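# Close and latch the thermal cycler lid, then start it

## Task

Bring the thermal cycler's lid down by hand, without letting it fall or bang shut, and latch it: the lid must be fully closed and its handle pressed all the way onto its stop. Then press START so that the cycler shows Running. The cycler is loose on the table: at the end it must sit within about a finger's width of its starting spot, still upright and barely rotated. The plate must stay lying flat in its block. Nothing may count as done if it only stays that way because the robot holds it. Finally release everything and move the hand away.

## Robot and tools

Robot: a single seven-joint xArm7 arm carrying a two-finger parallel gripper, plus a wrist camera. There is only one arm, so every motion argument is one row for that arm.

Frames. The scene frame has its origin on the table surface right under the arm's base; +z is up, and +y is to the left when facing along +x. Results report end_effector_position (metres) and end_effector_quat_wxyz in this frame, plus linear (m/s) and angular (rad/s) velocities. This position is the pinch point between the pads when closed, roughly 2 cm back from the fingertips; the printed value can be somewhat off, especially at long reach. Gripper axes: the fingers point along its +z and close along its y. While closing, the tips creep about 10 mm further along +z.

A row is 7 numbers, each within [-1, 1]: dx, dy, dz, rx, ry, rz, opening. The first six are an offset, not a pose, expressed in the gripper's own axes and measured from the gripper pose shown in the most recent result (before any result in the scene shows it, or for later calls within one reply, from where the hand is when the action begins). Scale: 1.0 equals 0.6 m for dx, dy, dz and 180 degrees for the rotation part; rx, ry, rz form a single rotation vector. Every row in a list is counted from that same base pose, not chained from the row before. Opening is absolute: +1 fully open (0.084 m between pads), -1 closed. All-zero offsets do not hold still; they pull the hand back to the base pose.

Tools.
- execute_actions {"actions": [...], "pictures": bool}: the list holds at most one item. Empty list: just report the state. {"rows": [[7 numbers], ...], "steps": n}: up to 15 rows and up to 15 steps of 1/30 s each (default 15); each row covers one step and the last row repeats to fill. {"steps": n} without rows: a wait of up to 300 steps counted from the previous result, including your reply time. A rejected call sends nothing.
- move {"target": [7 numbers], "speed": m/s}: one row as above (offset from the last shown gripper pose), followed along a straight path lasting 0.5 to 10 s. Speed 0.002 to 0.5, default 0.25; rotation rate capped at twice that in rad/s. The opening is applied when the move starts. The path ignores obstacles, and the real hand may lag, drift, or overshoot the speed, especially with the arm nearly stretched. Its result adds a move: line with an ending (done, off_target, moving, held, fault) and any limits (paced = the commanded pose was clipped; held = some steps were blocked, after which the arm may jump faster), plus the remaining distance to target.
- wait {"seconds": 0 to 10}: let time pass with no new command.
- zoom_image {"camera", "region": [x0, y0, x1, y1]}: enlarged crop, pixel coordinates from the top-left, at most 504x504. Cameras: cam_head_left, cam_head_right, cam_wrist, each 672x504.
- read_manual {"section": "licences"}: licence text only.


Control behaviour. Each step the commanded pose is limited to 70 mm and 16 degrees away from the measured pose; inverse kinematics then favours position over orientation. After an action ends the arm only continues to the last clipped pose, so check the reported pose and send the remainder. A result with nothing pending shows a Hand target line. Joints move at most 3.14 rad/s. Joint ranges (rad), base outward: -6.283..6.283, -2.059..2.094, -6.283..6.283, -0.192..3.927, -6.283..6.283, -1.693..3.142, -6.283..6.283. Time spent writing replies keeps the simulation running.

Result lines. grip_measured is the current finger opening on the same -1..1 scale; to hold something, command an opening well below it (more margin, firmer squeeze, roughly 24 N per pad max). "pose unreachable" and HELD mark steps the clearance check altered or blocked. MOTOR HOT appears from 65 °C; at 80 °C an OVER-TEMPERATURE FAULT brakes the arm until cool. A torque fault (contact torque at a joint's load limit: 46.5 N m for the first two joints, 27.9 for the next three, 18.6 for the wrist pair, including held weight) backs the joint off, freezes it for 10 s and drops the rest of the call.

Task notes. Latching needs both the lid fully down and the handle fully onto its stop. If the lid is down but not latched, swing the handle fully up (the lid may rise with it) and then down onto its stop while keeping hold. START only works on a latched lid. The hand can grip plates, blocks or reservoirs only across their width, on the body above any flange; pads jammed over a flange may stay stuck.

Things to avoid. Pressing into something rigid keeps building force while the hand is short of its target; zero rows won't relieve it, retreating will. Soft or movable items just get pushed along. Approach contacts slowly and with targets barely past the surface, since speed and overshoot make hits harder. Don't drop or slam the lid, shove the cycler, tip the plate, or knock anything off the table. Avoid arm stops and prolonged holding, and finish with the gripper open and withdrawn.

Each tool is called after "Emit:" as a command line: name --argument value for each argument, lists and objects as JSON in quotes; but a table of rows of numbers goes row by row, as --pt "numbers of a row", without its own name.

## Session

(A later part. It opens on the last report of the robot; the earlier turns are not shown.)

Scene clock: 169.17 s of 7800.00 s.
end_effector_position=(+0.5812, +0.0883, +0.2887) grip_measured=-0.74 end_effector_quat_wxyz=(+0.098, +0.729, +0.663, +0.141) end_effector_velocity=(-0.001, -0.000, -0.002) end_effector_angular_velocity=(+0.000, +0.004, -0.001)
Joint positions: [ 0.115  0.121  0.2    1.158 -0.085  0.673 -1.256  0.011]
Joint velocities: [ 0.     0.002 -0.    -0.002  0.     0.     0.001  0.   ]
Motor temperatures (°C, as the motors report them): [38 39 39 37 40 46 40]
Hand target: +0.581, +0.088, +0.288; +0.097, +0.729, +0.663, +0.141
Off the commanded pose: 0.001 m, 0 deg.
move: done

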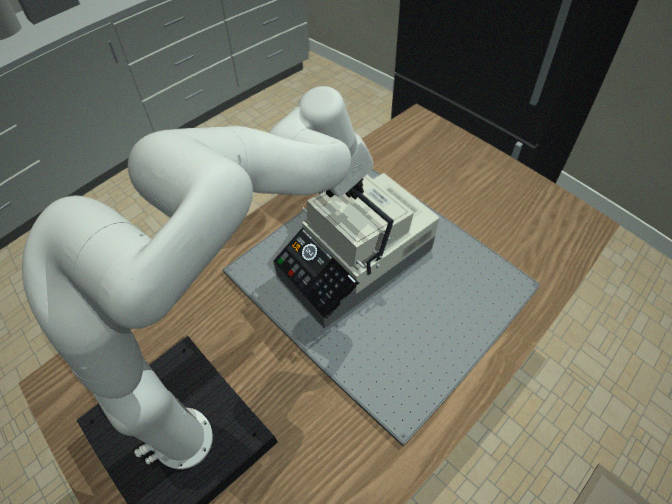

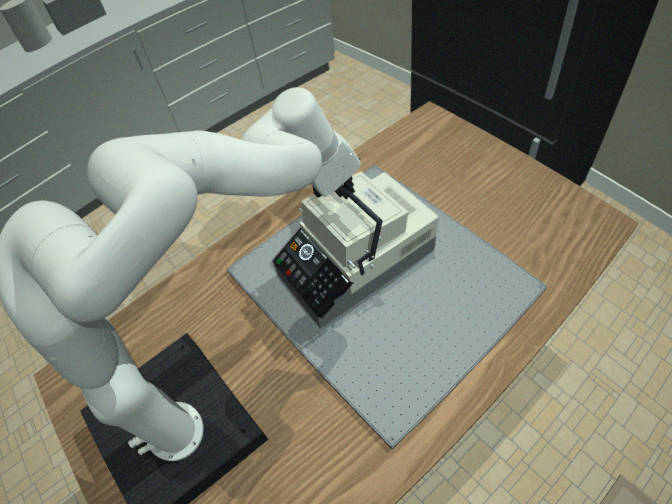

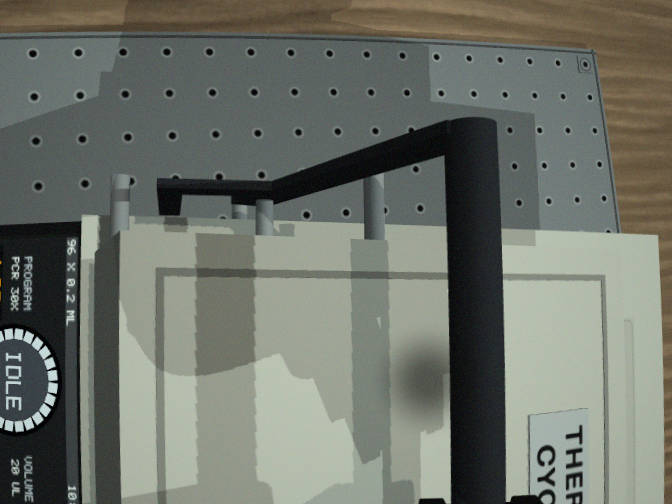

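Emit:
move --target '[0,0.012,0.006,-0.05,0,0,-1]' --speed 0.015

Emit:
move --target '[0,-0.065,-0.03,0,0,0,-1]' --speed 0.02

Scene clock: 178.70 s of 7800.00 s.
end_effector_position=(+0.5890, +0.0878, +0.2874) grip_measured=-0.74 end_effector_quat_wxyz=(+0.155, +0.719, +0.650, +0.192) end_effector_velocity=(+0.000, +0.000, +0.001) end_effector_angular_velocity=(-0.001, -0.006, +0.000)
Joint positions: [ 0.126  0.085  0.183  1.032 -0.194  0.436 -1.158  0.012]
Joint velocities: [ 0.    -0.001 -0.    -0.002 -0.004 -0.006  0.004  0.   ]
Motor temperatures (°C, as the motors report them): [37 39 39 37 40 46 40]
Hand target: +0.589, +0.088, +0.288; +0.155, +0.719, +0.650, +0.193
Off the commanded pose: 0.000 m, 0 deg.
After step 90, 1.03 s passed at rest.
move: done

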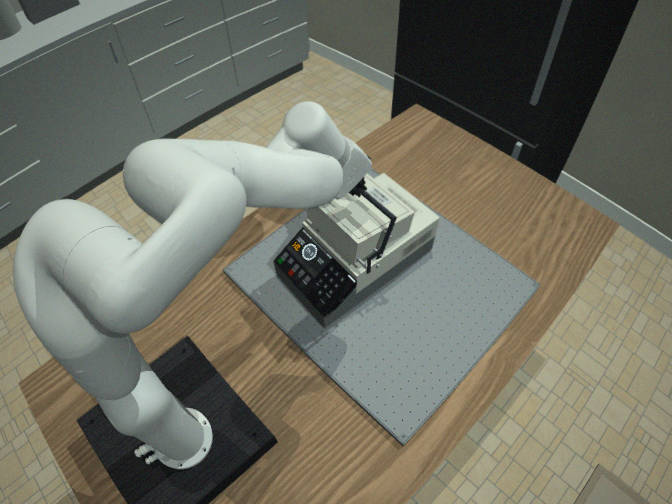

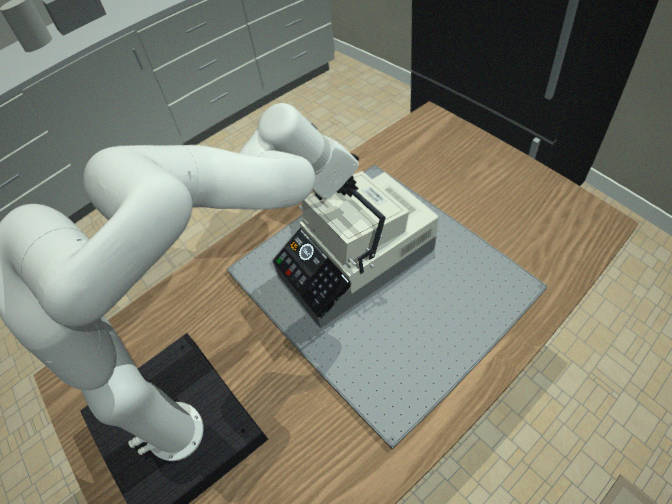

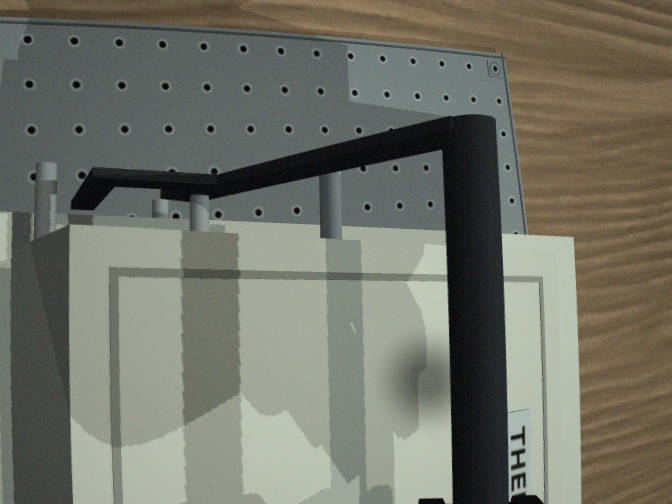

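Scene clock: 181.10 s of 7800.00 s.
end_effector_position=(+0.5464, +0.0916, +0.2849) grip_measured=-0.74 end_effector_quat_wxyz=(+0.155, +0.719, +0.650, +0.192) end_effector_velocity=(-0.001, +0.000, -0.001) end_effector_angular_velocity=(-0.000, +0.001, +0.001)
Joint positions: [ 0.134 -0.042  0.192  0.874 -0.179  0.403 -1.143  0.012]
Joint velocities: [ 0.001 -0.003  0.    -0.005  0.    -0.001  0.     0.   ]
Motor temperatures (°C, as the motors report them): [37 39 39 37 40 46 40]
Hand target: +0.546, +0.092, +0.285; +0.155, +0.719, +0.650, +0.192
Off the commanded pose: 0.000 m, 0 deg.
move: done

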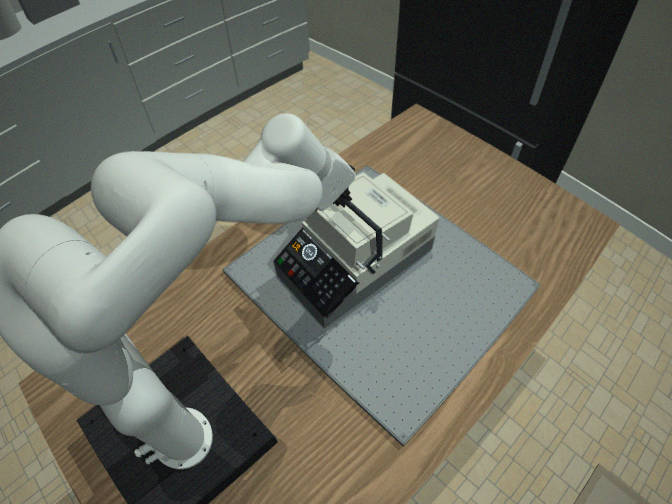

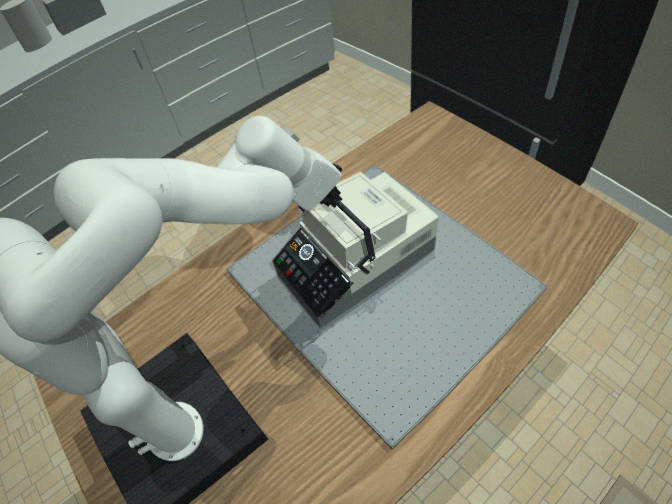

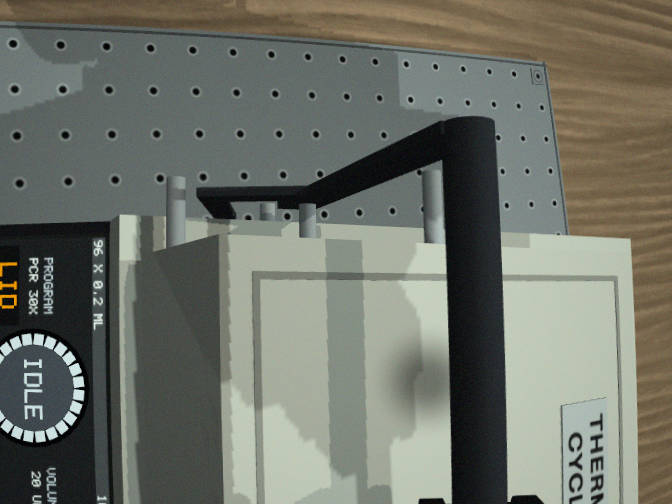

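Emit:
move --target '[0,-0.073,-0.013,0,0,0,-1]' --speed 0.02

Emit:
move --target '[0,-0.04,0.003,0,0,0,-1]' --speed 0.02

Emit:
zoom_image --camera "cam_head_right" --region '[300,200,420,310]'

Scene clock: 185.07 s of 7800.00 s.
end_effector_position=(+0.5031, +0.0956, +0.2682) grip_measured=-0.74 end_effector_quat_wxyz=(+0.153, +0.719, +0.651, +0.189) end_effector_velocity=(-0.002, +0.000, +0.002) end_effector_angular_velocity=(-0.002, -0.003, +0.000)
Joint positions: [ 0.145 -0.147  0.203  0.712 -0.179  0.352 -1.111  0.012]
Joint velocities: [ 0.001 -0.012  0.001 -0.007 -0.     0.003  0.001 -0.   ]
Motor temperatures (°C, as the motors report them): [37 39 39 37 40 46 40]
Hand target: +0.504, +0.096, +0.271; +0.155, +0.719, +0.650, +0.192
Off the commanded pose: 0.003 m, 0 deg.
move: done

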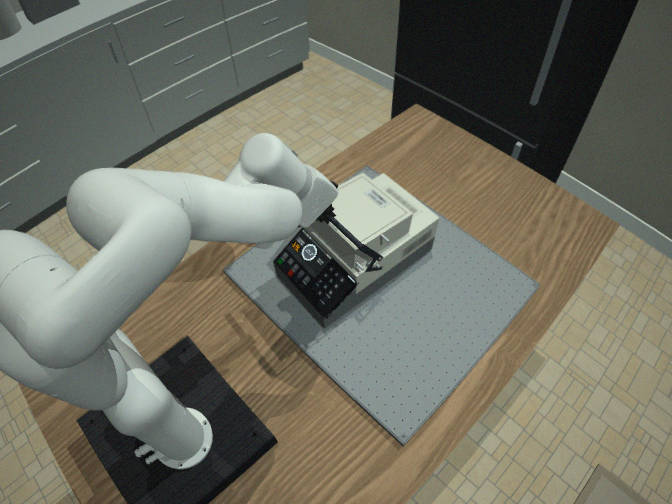

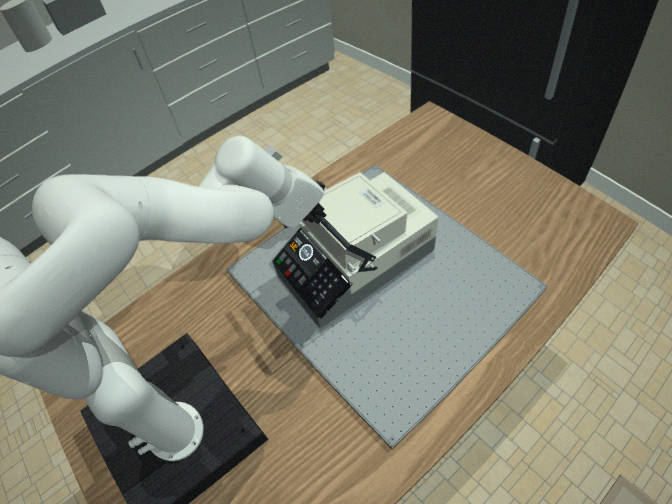

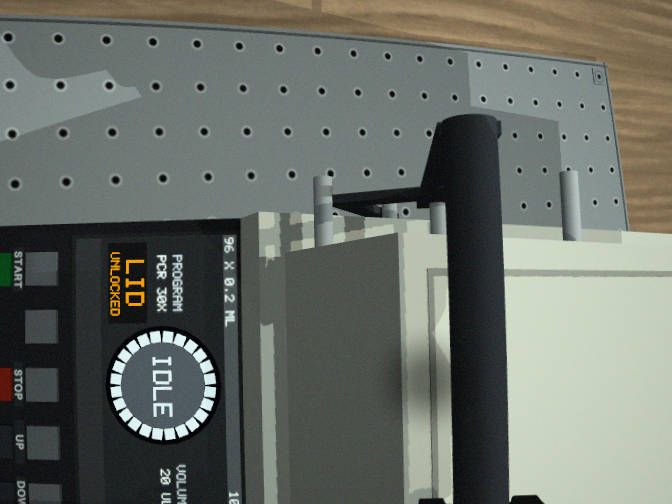

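Scene clock: 186.53 s of 7800.00 s.
end_effector_position=(+0.4832, +0.0978, +0.2557) grip_measured=-0.74 end_effector_quat_wxyz=(+0.153, +0.720, +0.650, +0.190) end_effector_velocity=(-0.001, +0.001, -0.000) end_effector_angular_velocity=(+0.000, -0.003, +0.001)
Joint positions: [ 0.147 -0.186  0.213  0.632 -0.192  0.311 -1.081  0.012]
Joint velocities: [ 0.    -0.002  0.001 -0.004 -0.002 -0.005  0.002  0.   ]
Motor temperatures (°C, as the motors report them): [37 39 39 37 40 46 40]
Hand target: +0.483, +0.098, +0.255; +0.153, +0.719, +0.650, +0.189
Off the commanded pose: 0.001 m, 0 deg.
move: done

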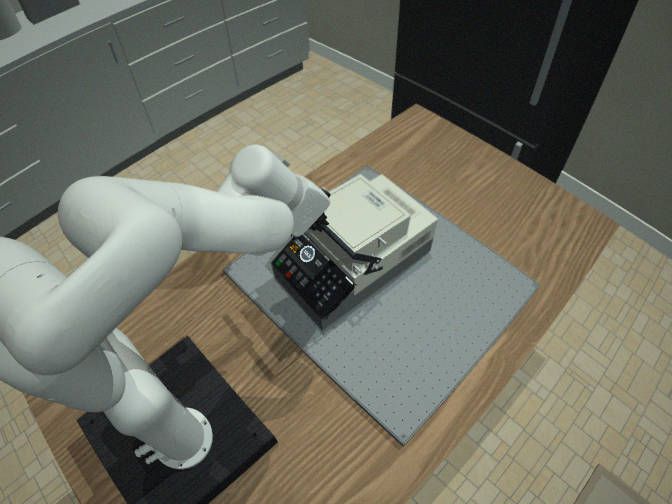

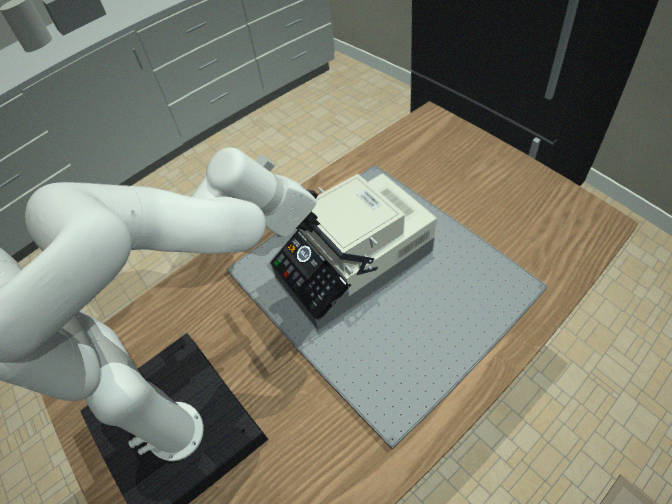

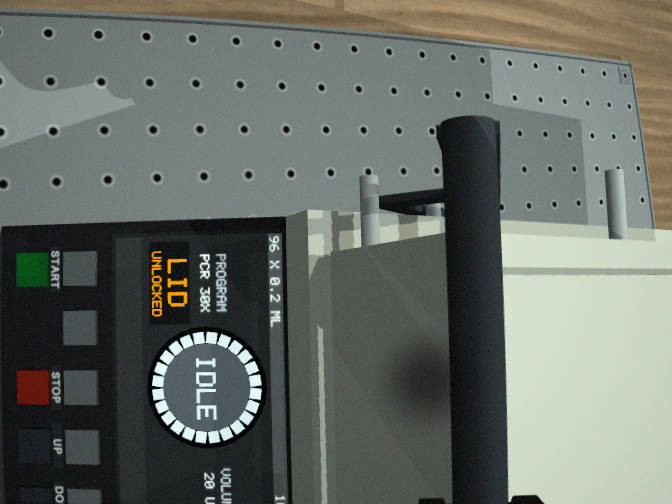

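Region (300, 200, 420, 310) of cam_head_right's 672x504 image, scaled by 4.200, with more detail than that image has; it fills the top 462 rows of this view, and the rest is white.

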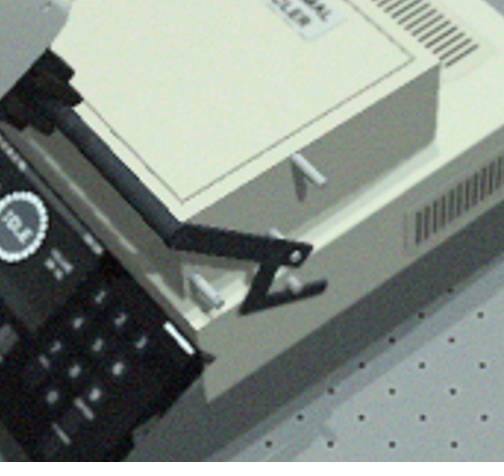

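Emit:
move --target '[0,-0.036,0.048,0,0,0,-1]' --speed 0.015

Scene clock: 190.00 s of 7800.00 s.
end_effector_position=(+0.4774, +0.1008, +0.2199) grip_measured=-0.74 end_effector_quat_wxyz=(+0.153, +0.720, +0.650, +0.189) end_effector_velocity=(+0.001, -0.000, +0.000) end_effector_angular_velocity=(-0.000, -0.004, -0.002)
Joint positions: [ 0.092 -0.118  0.257  0.584 -0.315  0.2   -0.967  0.012]
Joint velocities: [-0.006  0.002  0.003  0.    -0.012 -0.005  0.011  0.   ]
Motor temperatures (°C, as the motors report them): [37 39 38 37 40 46 40]
Hand target: +0.478, +0.101, +0.220; +0.153, +0.720, +0.650, +0.190
Off the commanded pose: 0.001 m, 0 deg.
move: done

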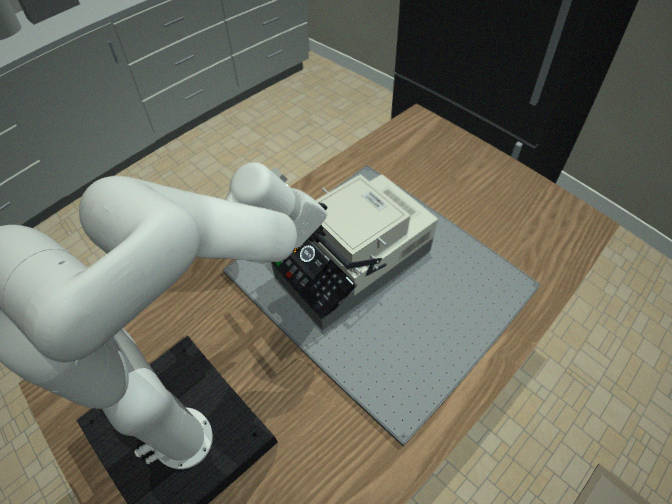

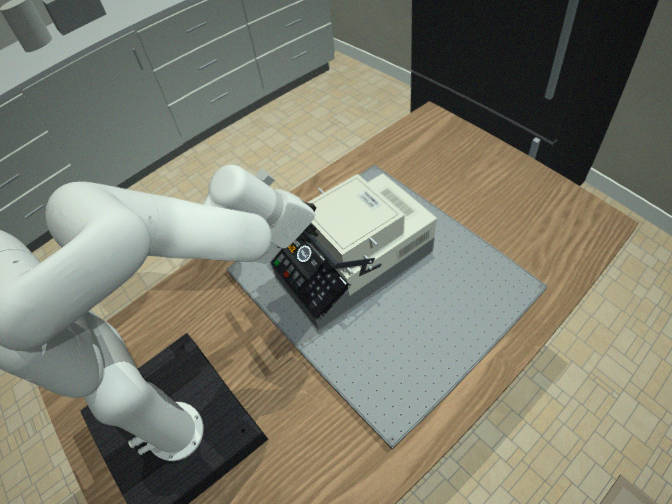

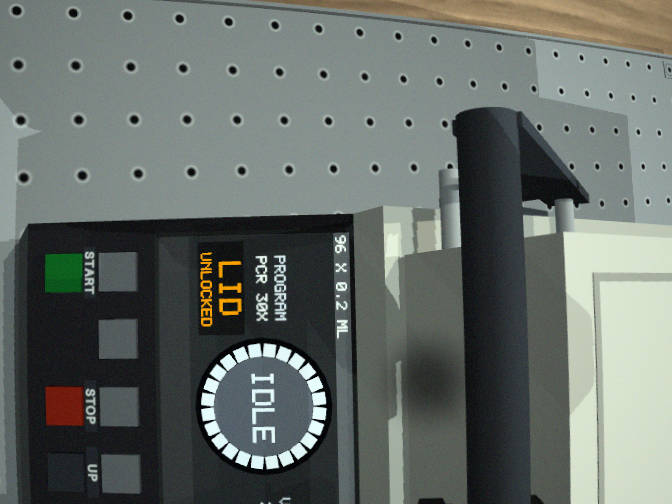

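Emit:
move --target '[-0.003,-0.019,0.037,0.03,0,0,-1]' --speed 0.012

Scene clock: 194.83 s of 7800.00 s.
end_effector_position=(+0.4780, +0.1008, +0.1952) grip_measured=-0.74 end_effector_quat_wxyz=(+0.119, +0.726, +0.658, +0.159) end_effector_velocity=(-0.001, +0.001, -0.002) end_effector_angular_velocity=(-0.000, +0.006, +0.002)
Joint positions: [ 0.113 -0.038  0.24   0.634 -0.221  0.257 -1.061  0.012]
Joint velocities: [ 0.001  0.003  0.001 -0.     0.003  0.002 -0.003 -0.   ]
Motor temperatures (°C, as the motors report them): [37 39 39 38 40 46 40]
Hand target: +0.478, +0.101, +0.195; +0.119, +0.726, +0.658, +0.158
Off the commanded pose: 0.000 m, 0 deg.
move: done

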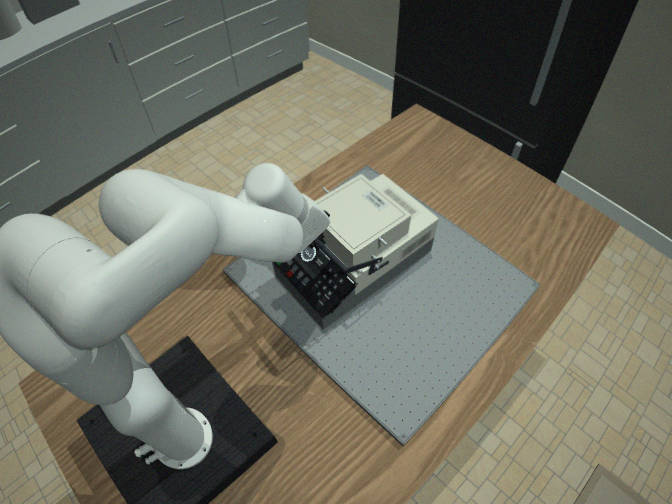

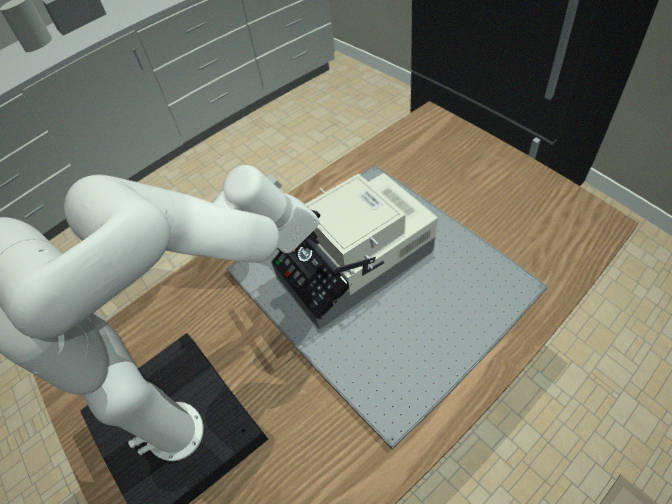

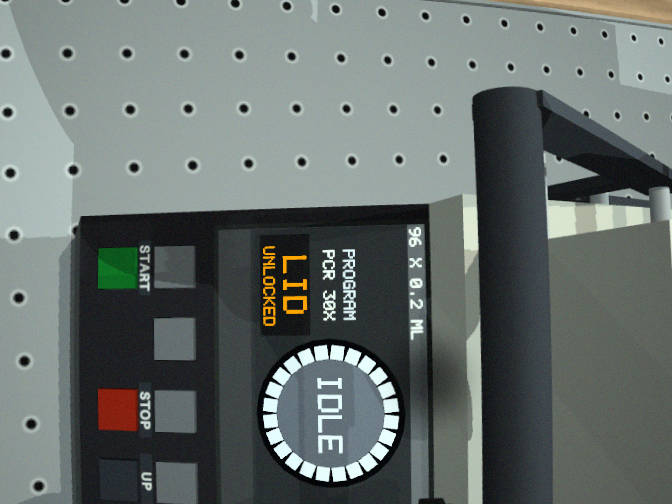

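Emit:
move --target '[0,-0.003,0.034,0,0,0,-1]' --speed 0.012

Scene clock: 197.37 s of 7800.00 s.
end_effector_position=(+0.4825, +0.1012, +0.1742) grip_measured=-0.74 end_effector_quat_wxyz=(+0.118, +0.726, +0.658, +0.157) end_effector_velocity=(+0.001, +0.000, -0.000) end_effector_angular_velocity=(-0.000, -0.002, -0.001)
Joint positions: [ 0.105  0.034  0.232  0.644 -0.32   0.205 -0.983  0.011]
Joint velocities: [ 0.001  0.003 -0.002  0.003 -0.01  -0.003  0.009 -0.   ]
Motor temperatures (°C, as the motors report them): [37 39 39 38 40 46 40]
Hand target: +0.484, +0.102, +0.176; +0.119, +0.726, +0.658, +0.159
Off the commanded pose: 0.002 m, 0 deg.
move: done

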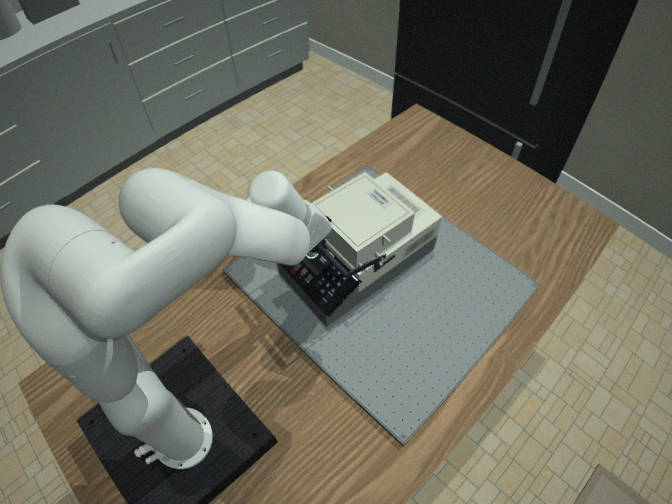

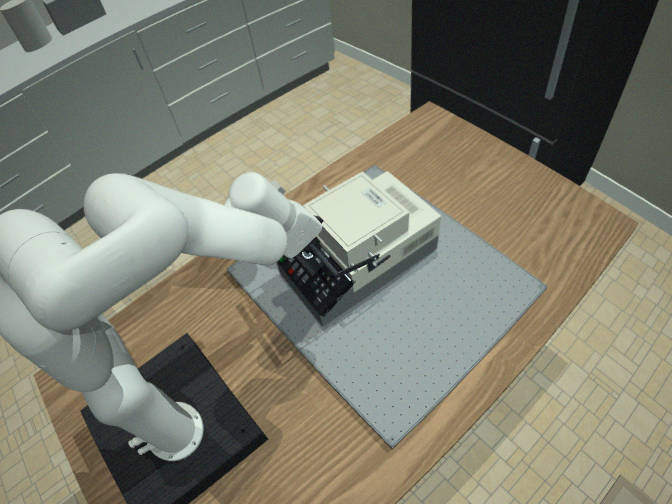

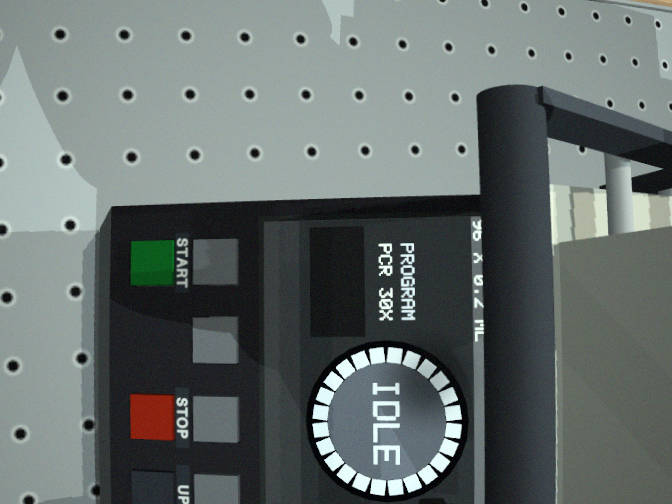

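Emit:
move --target '[0,-0.008,0.012,0,0,0,-1]' --speed 0.008

Emit:
move --target '[0,0,0,0,0,0,-0.3]'

Emit:
move --target '[0,0,-0.08,0,0,0,-0.3]' --speed 0.05

Emit:
move --target '[0.115,-0.09,-0.03,0.05,0,0,-1]' --speed 0.1

Scene clock: 200.00 s of 7800.00 s.
end_effector_position=(+0.4826, +0.1015, +0.1679) grip_measured=-0.84 end_effector_quat_wxyz=(+0.120, +0.727, +0.658, +0.159) end_effector_velocity=(-0.002, +0.000, -0.004) end_effector_angular_velocity=(-0.002, +0.007, +0.000)
Joint positions: [ 0.108  0.052  0.22   0.641 -0.37   0.18  -0.941  0.007]
Joint velocities: [ 0.002  0.006 -0.002 -0.002 -0.008 -0.001  0.007 -0.   ]
Motor temperatures (°C, as the motors report them): [37 39 39 39 40 46 40]
Hand target: +0.481, +0.102, +0.166; +0.118, +0.726, +0.658, +0.157
Off the commanded pose: 0.003 m, 0 deg.
move: done

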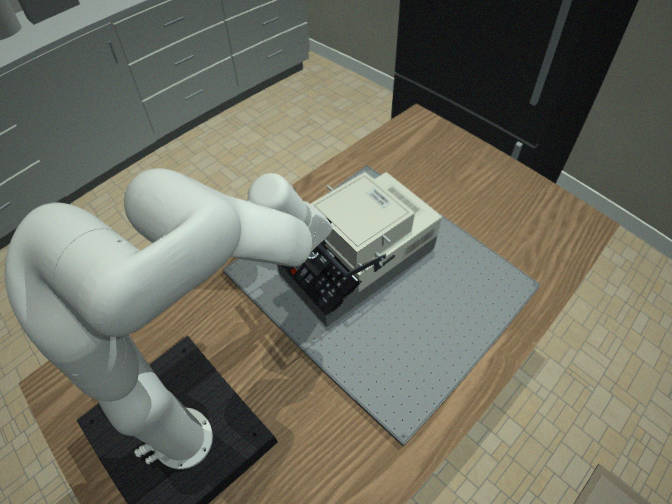

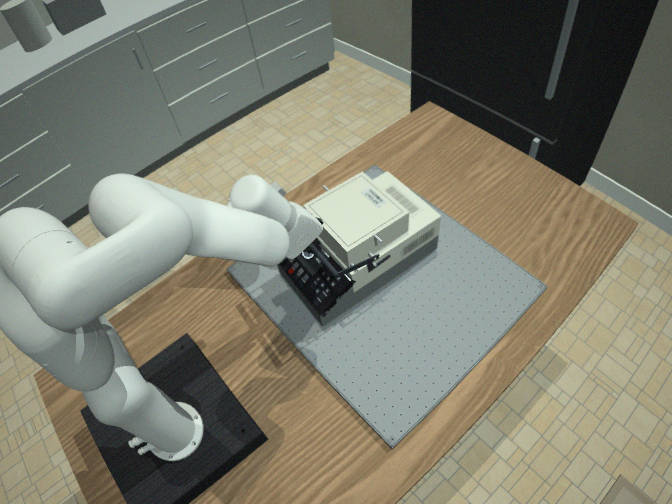

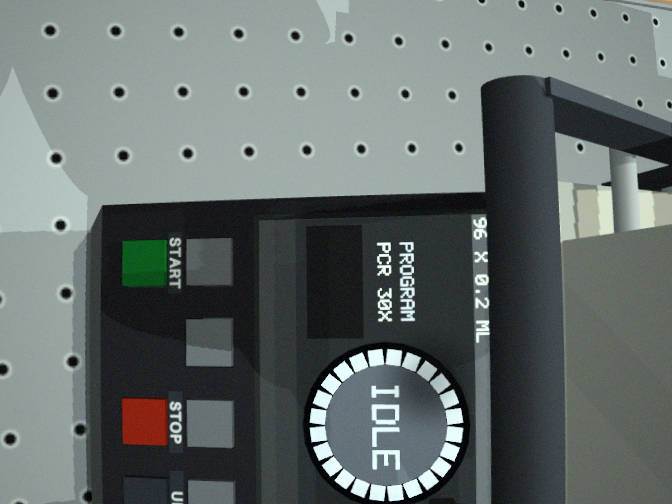

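Scene clock: 200.50 s of 7800.00 s.
end_effector_position=(+0.4826, +0.1015, +0.1678) grip_measured=-0.32 end_effector_quat_wxyz=(+0.120, +0.727, +0.658, +0.159) end_effector_velocity=(+0.000, +0.001, +0.001) end_effector_angular_velocity=(+0.001, -0.002, +0.001)
Joint positions: [ 0.108  0.052  0.22   0.641 -0.37   0.18  -0.941  0.03 ]
Joint velocities: [ 0.001 -0.001  0.001  0.001  0.001 -0.    -0.    -0.   ]
Motor temperatures (°C, as the motors report them): [37 39 39 39 40 46 40]
Hand target: +0.483, +0.102, +0.168; +0.120, +0.727, +0.658, +0.159
Off the commanded pose: 0.000 m, 0 deg.
move: done

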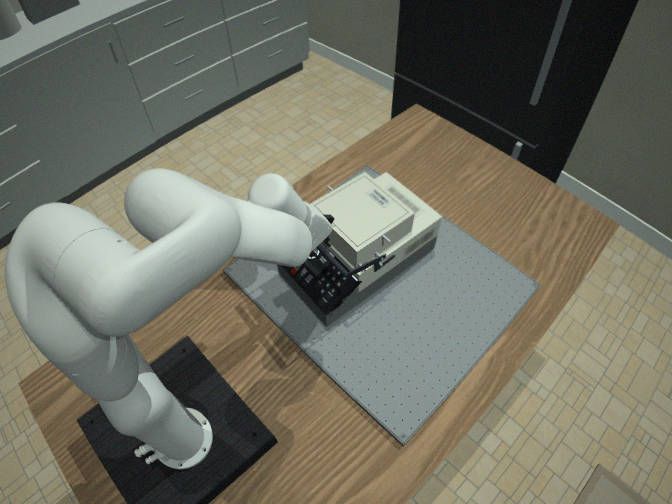

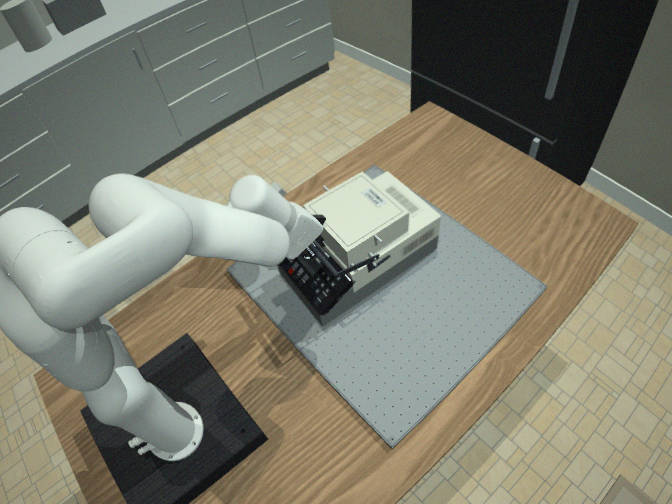

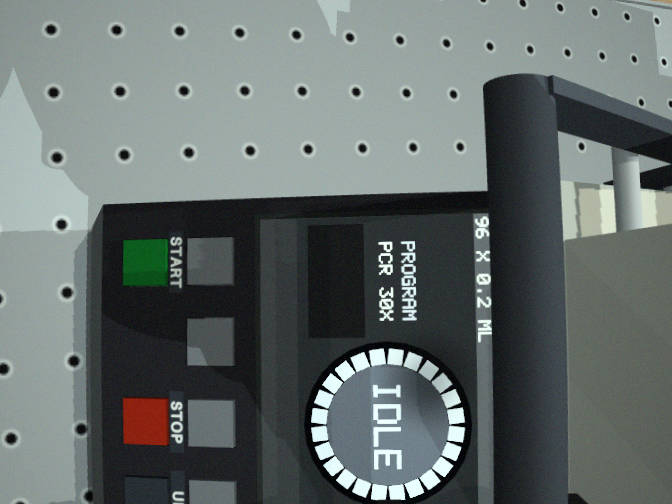

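Scene clock: 201.80 s of 7800.00 s.
end_effector_position=(+0.4640, +0.0998, +0.2117) grip_measured=-0.32 end_effector_quat_wxyz=(+0.120, +0.727, +0.658, +0.159) end_effector_velocity=(-0.001, -0.000, +0.001) end_effector_angular_velocity=(-0.000, +0.003, +0.001)
Joint positions: [ 0.139 -0.124  0.23   0.596 -0.151  0.302 -1.108  0.03 ]
Joint velocities: [ 0.003 -0.005 -0.002 -0.002  0.008  0.007 -0.007 -0.   ]
Motor temperatures (°C, as the motors report them): [37 39 39 39 40 46 40]
Hand target: +0.464, +0.100, +0.212; +0.120, +0.727, +0.658, +0.159
Off the commanded pose: 0.000 m, 0 deg.
move: done

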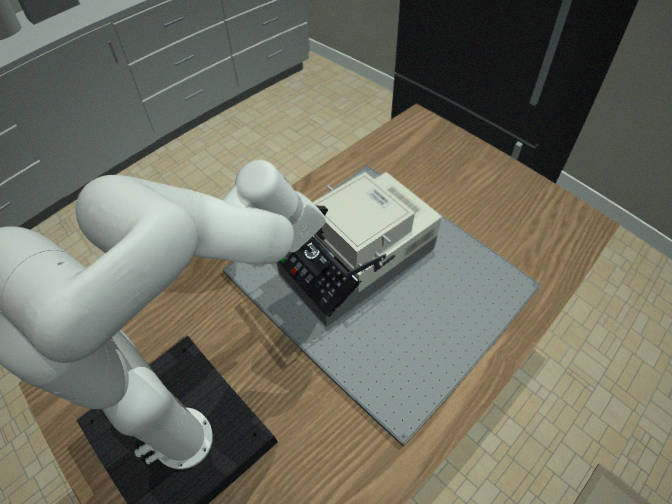

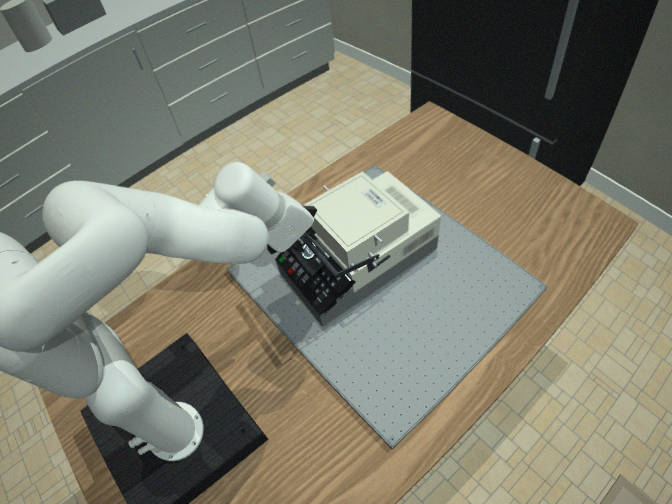

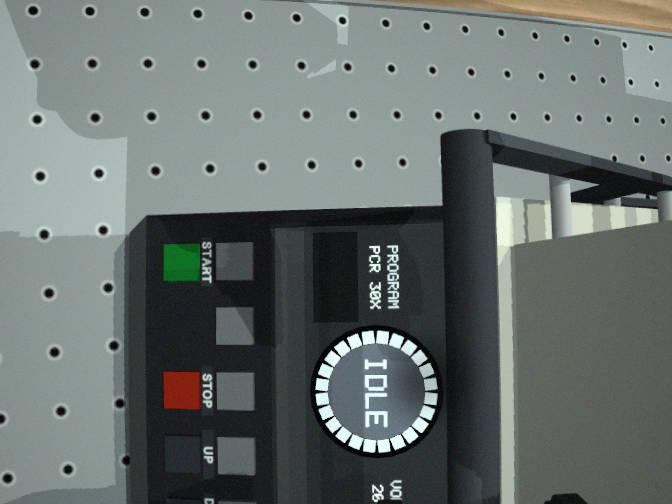

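Scene clock: 203.10 s of 7800.00 s.
end_effector_position=(+0.4133, +0.1735, +0.2126) grip_measured=-1.00 end_effector_quat_wxyz=(+0.062, +0.734, +0.668, +0.107) end_effector_velocity=(-0.001, +0.002, +0.001) end_effector_angular_velocity=(+0.001, +0.004, +0.001)
Joint positions: [ 0.244 -0.154  0.327  0.647 -0.052  0.534 -1.007  0.   ]
Joint velocities: [ 0.003 -0.     0.003  0.003  0.003  0.007  0.002  0.   ]
Motor temperatures (°C, as the motors report them): [37 39 39 39 40 46 40]
Hand target: +0.413, +0.174, +0.213; +0.062, +0.734, +0.668, +0.107
Off the commanded pose: 0.000 m, 0 deg.
move: done

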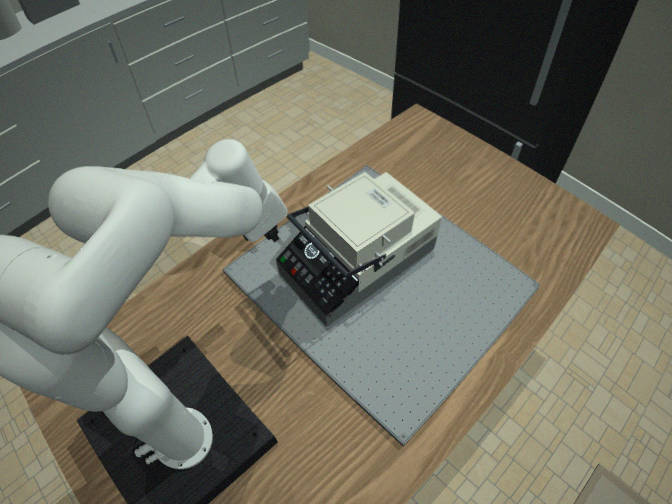

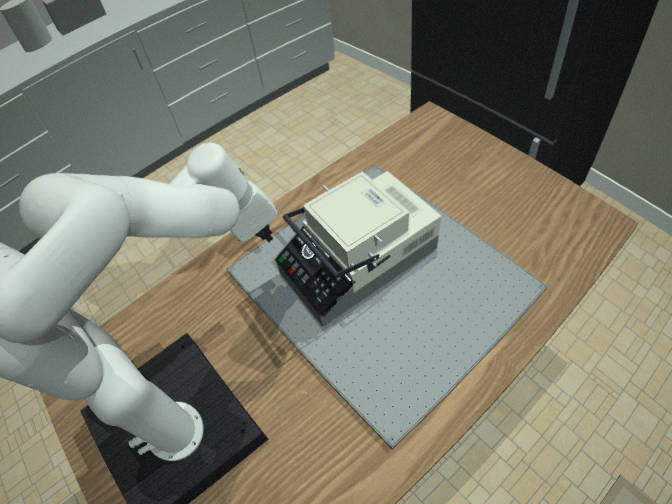

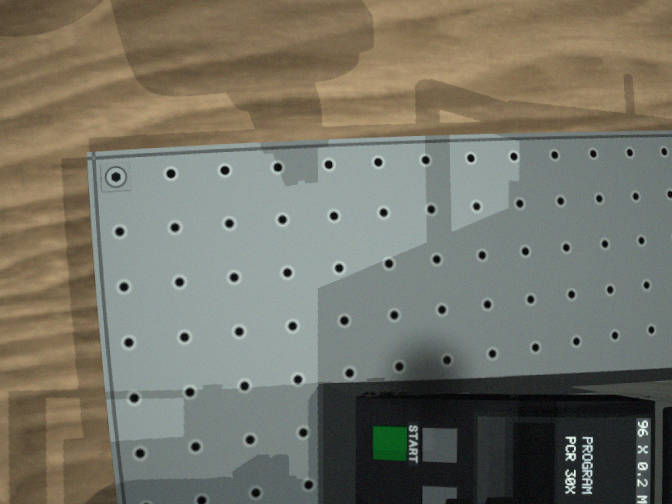

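Emit:
move --target '[0,-0.022,0.14,0,0,0,-1]' --speed 0.06

Scene clock: 211.03 s of 7800.00 s.
end_effector_position=(+0.4207, +0.1790, +0.1283) grip_measured=-1.00 end_effector_quat_wxyz=(+0.062, +0.734, +0.668, +0.107) end_effector_velocity=(+0.000, +0.001, -0.002) end_effector_angular_velocity=(-0.002, -0.003, +0.000)
Joint positions: [ 0.222  0.103  0.312  0.628 -0.347  0.283 -0.771  0.   ]
Joint velocities: [ 0.005  0.008 -0.006  0.002 -0.023 -0.006  0.02   0.   ]
Motor temperatures (°C, as the motors report them): [37 39 38 38 40 46 40]
Hand target: +0.421, +0.179, +0.128; +0.062, +0.734, +0.668, +0.107
Off the commanded pose: 0.000 m, 0 deg.
After step 90, 3.17 s passed at rest.
move: done

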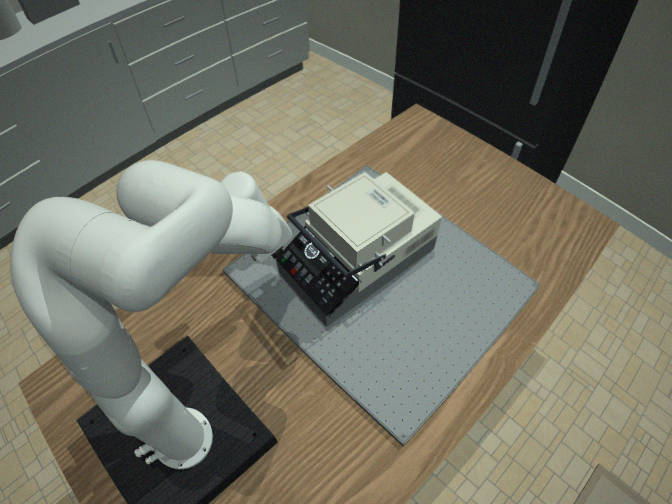

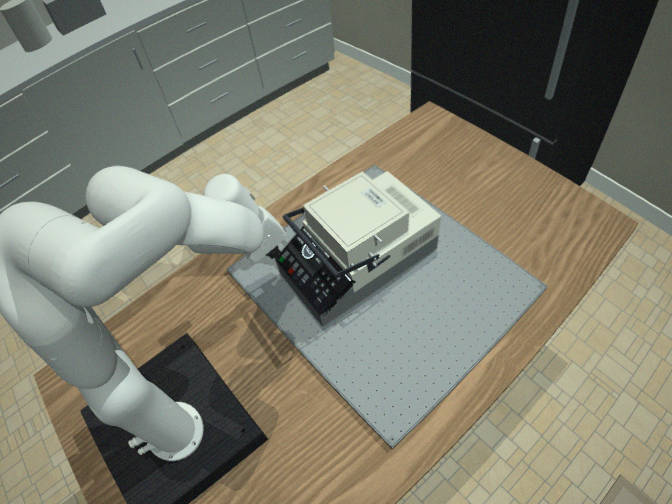

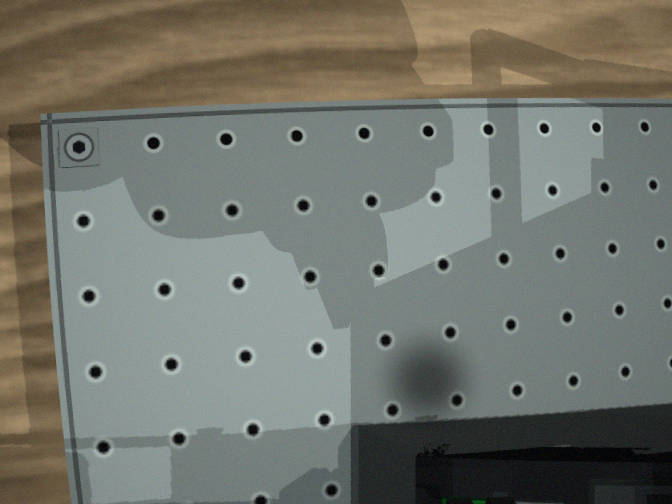

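Emit:
move --target '[0,0,0.05,0,0,0,-1]' --speed 0.01

Emit:
zoom_image --camera "cam_head_left" --region '[250,200,400,340]'

Scene clock: 215.23 s of 7800.00 s.
end_effector_position=(+0.4282, +0.1808, +0.1010) grip_measured=-1.00 end_effector_quat_wxyz=(+0.063, +0.734, +0.668, +0.108) end_effector_velocity=(+0.001, +0.000, -0.002) end_effector_angular_velocity=(+0.002, +0.000, -0.001)
Joint positions: [ 0.264  0.208  0.241  0.662 -0.503  0.219 -0.65   0.   ]
Joint velocities: [ 0.001  0.011 -0.004  0.006 -0.008 -0.006  0.006  0.   ]
Motor temperatures (°C, as the motors report them): [37 39 38 38 40 46 40]
Hand target: +0.428, +0.180, +0.099; +0.062, +0.734, +0.668, +0.107
Off the commanded pose: 0.002 m, 0 deg.
move: done

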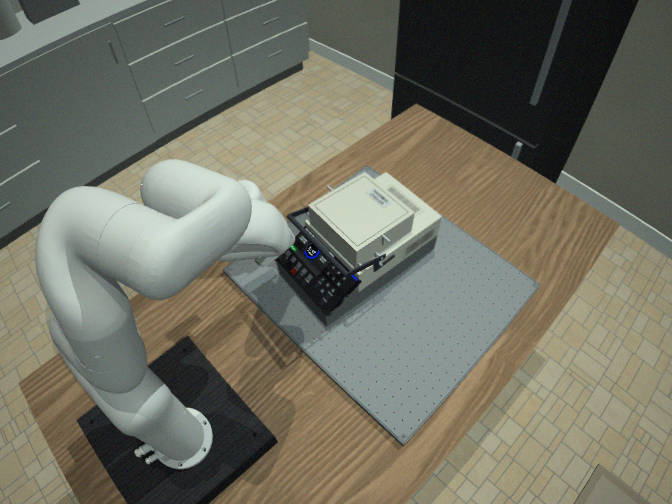

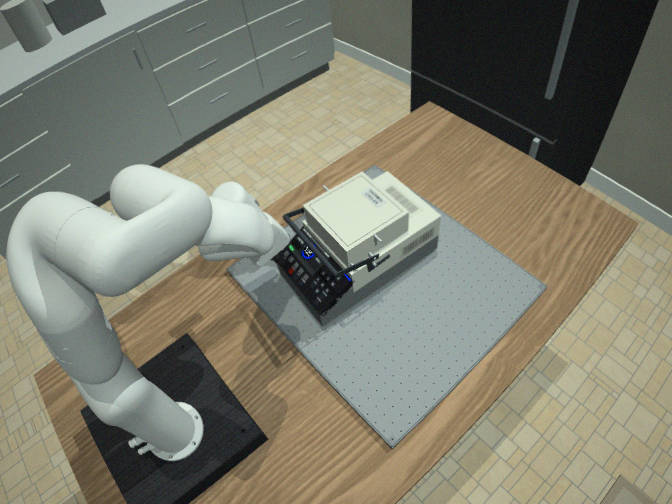

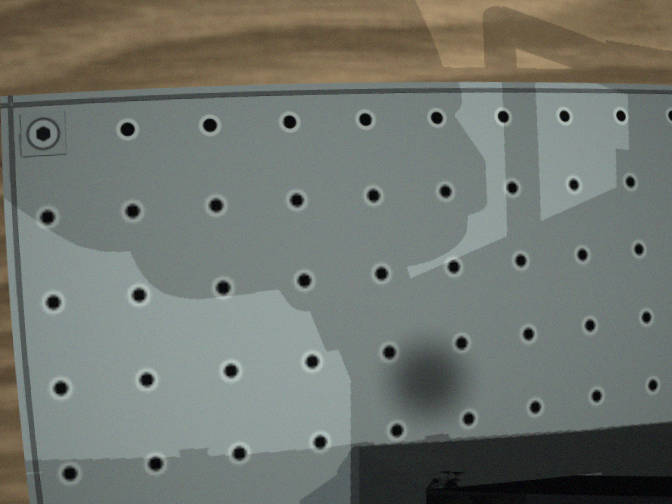

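Region (250, 200, 400, 340) of cam_head_left's 672x504 image, scaled by 3.360, with more detail than that image has; it fills the top 470 rows of this view, and the rest is white.

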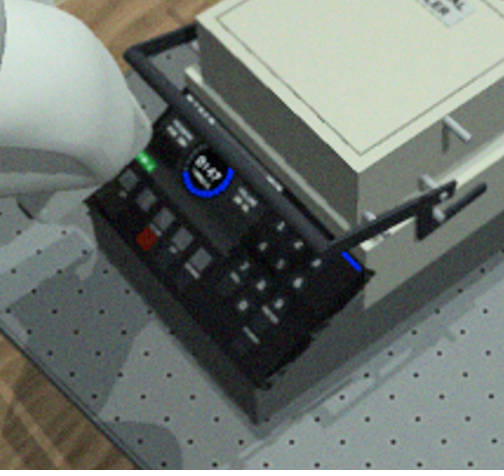

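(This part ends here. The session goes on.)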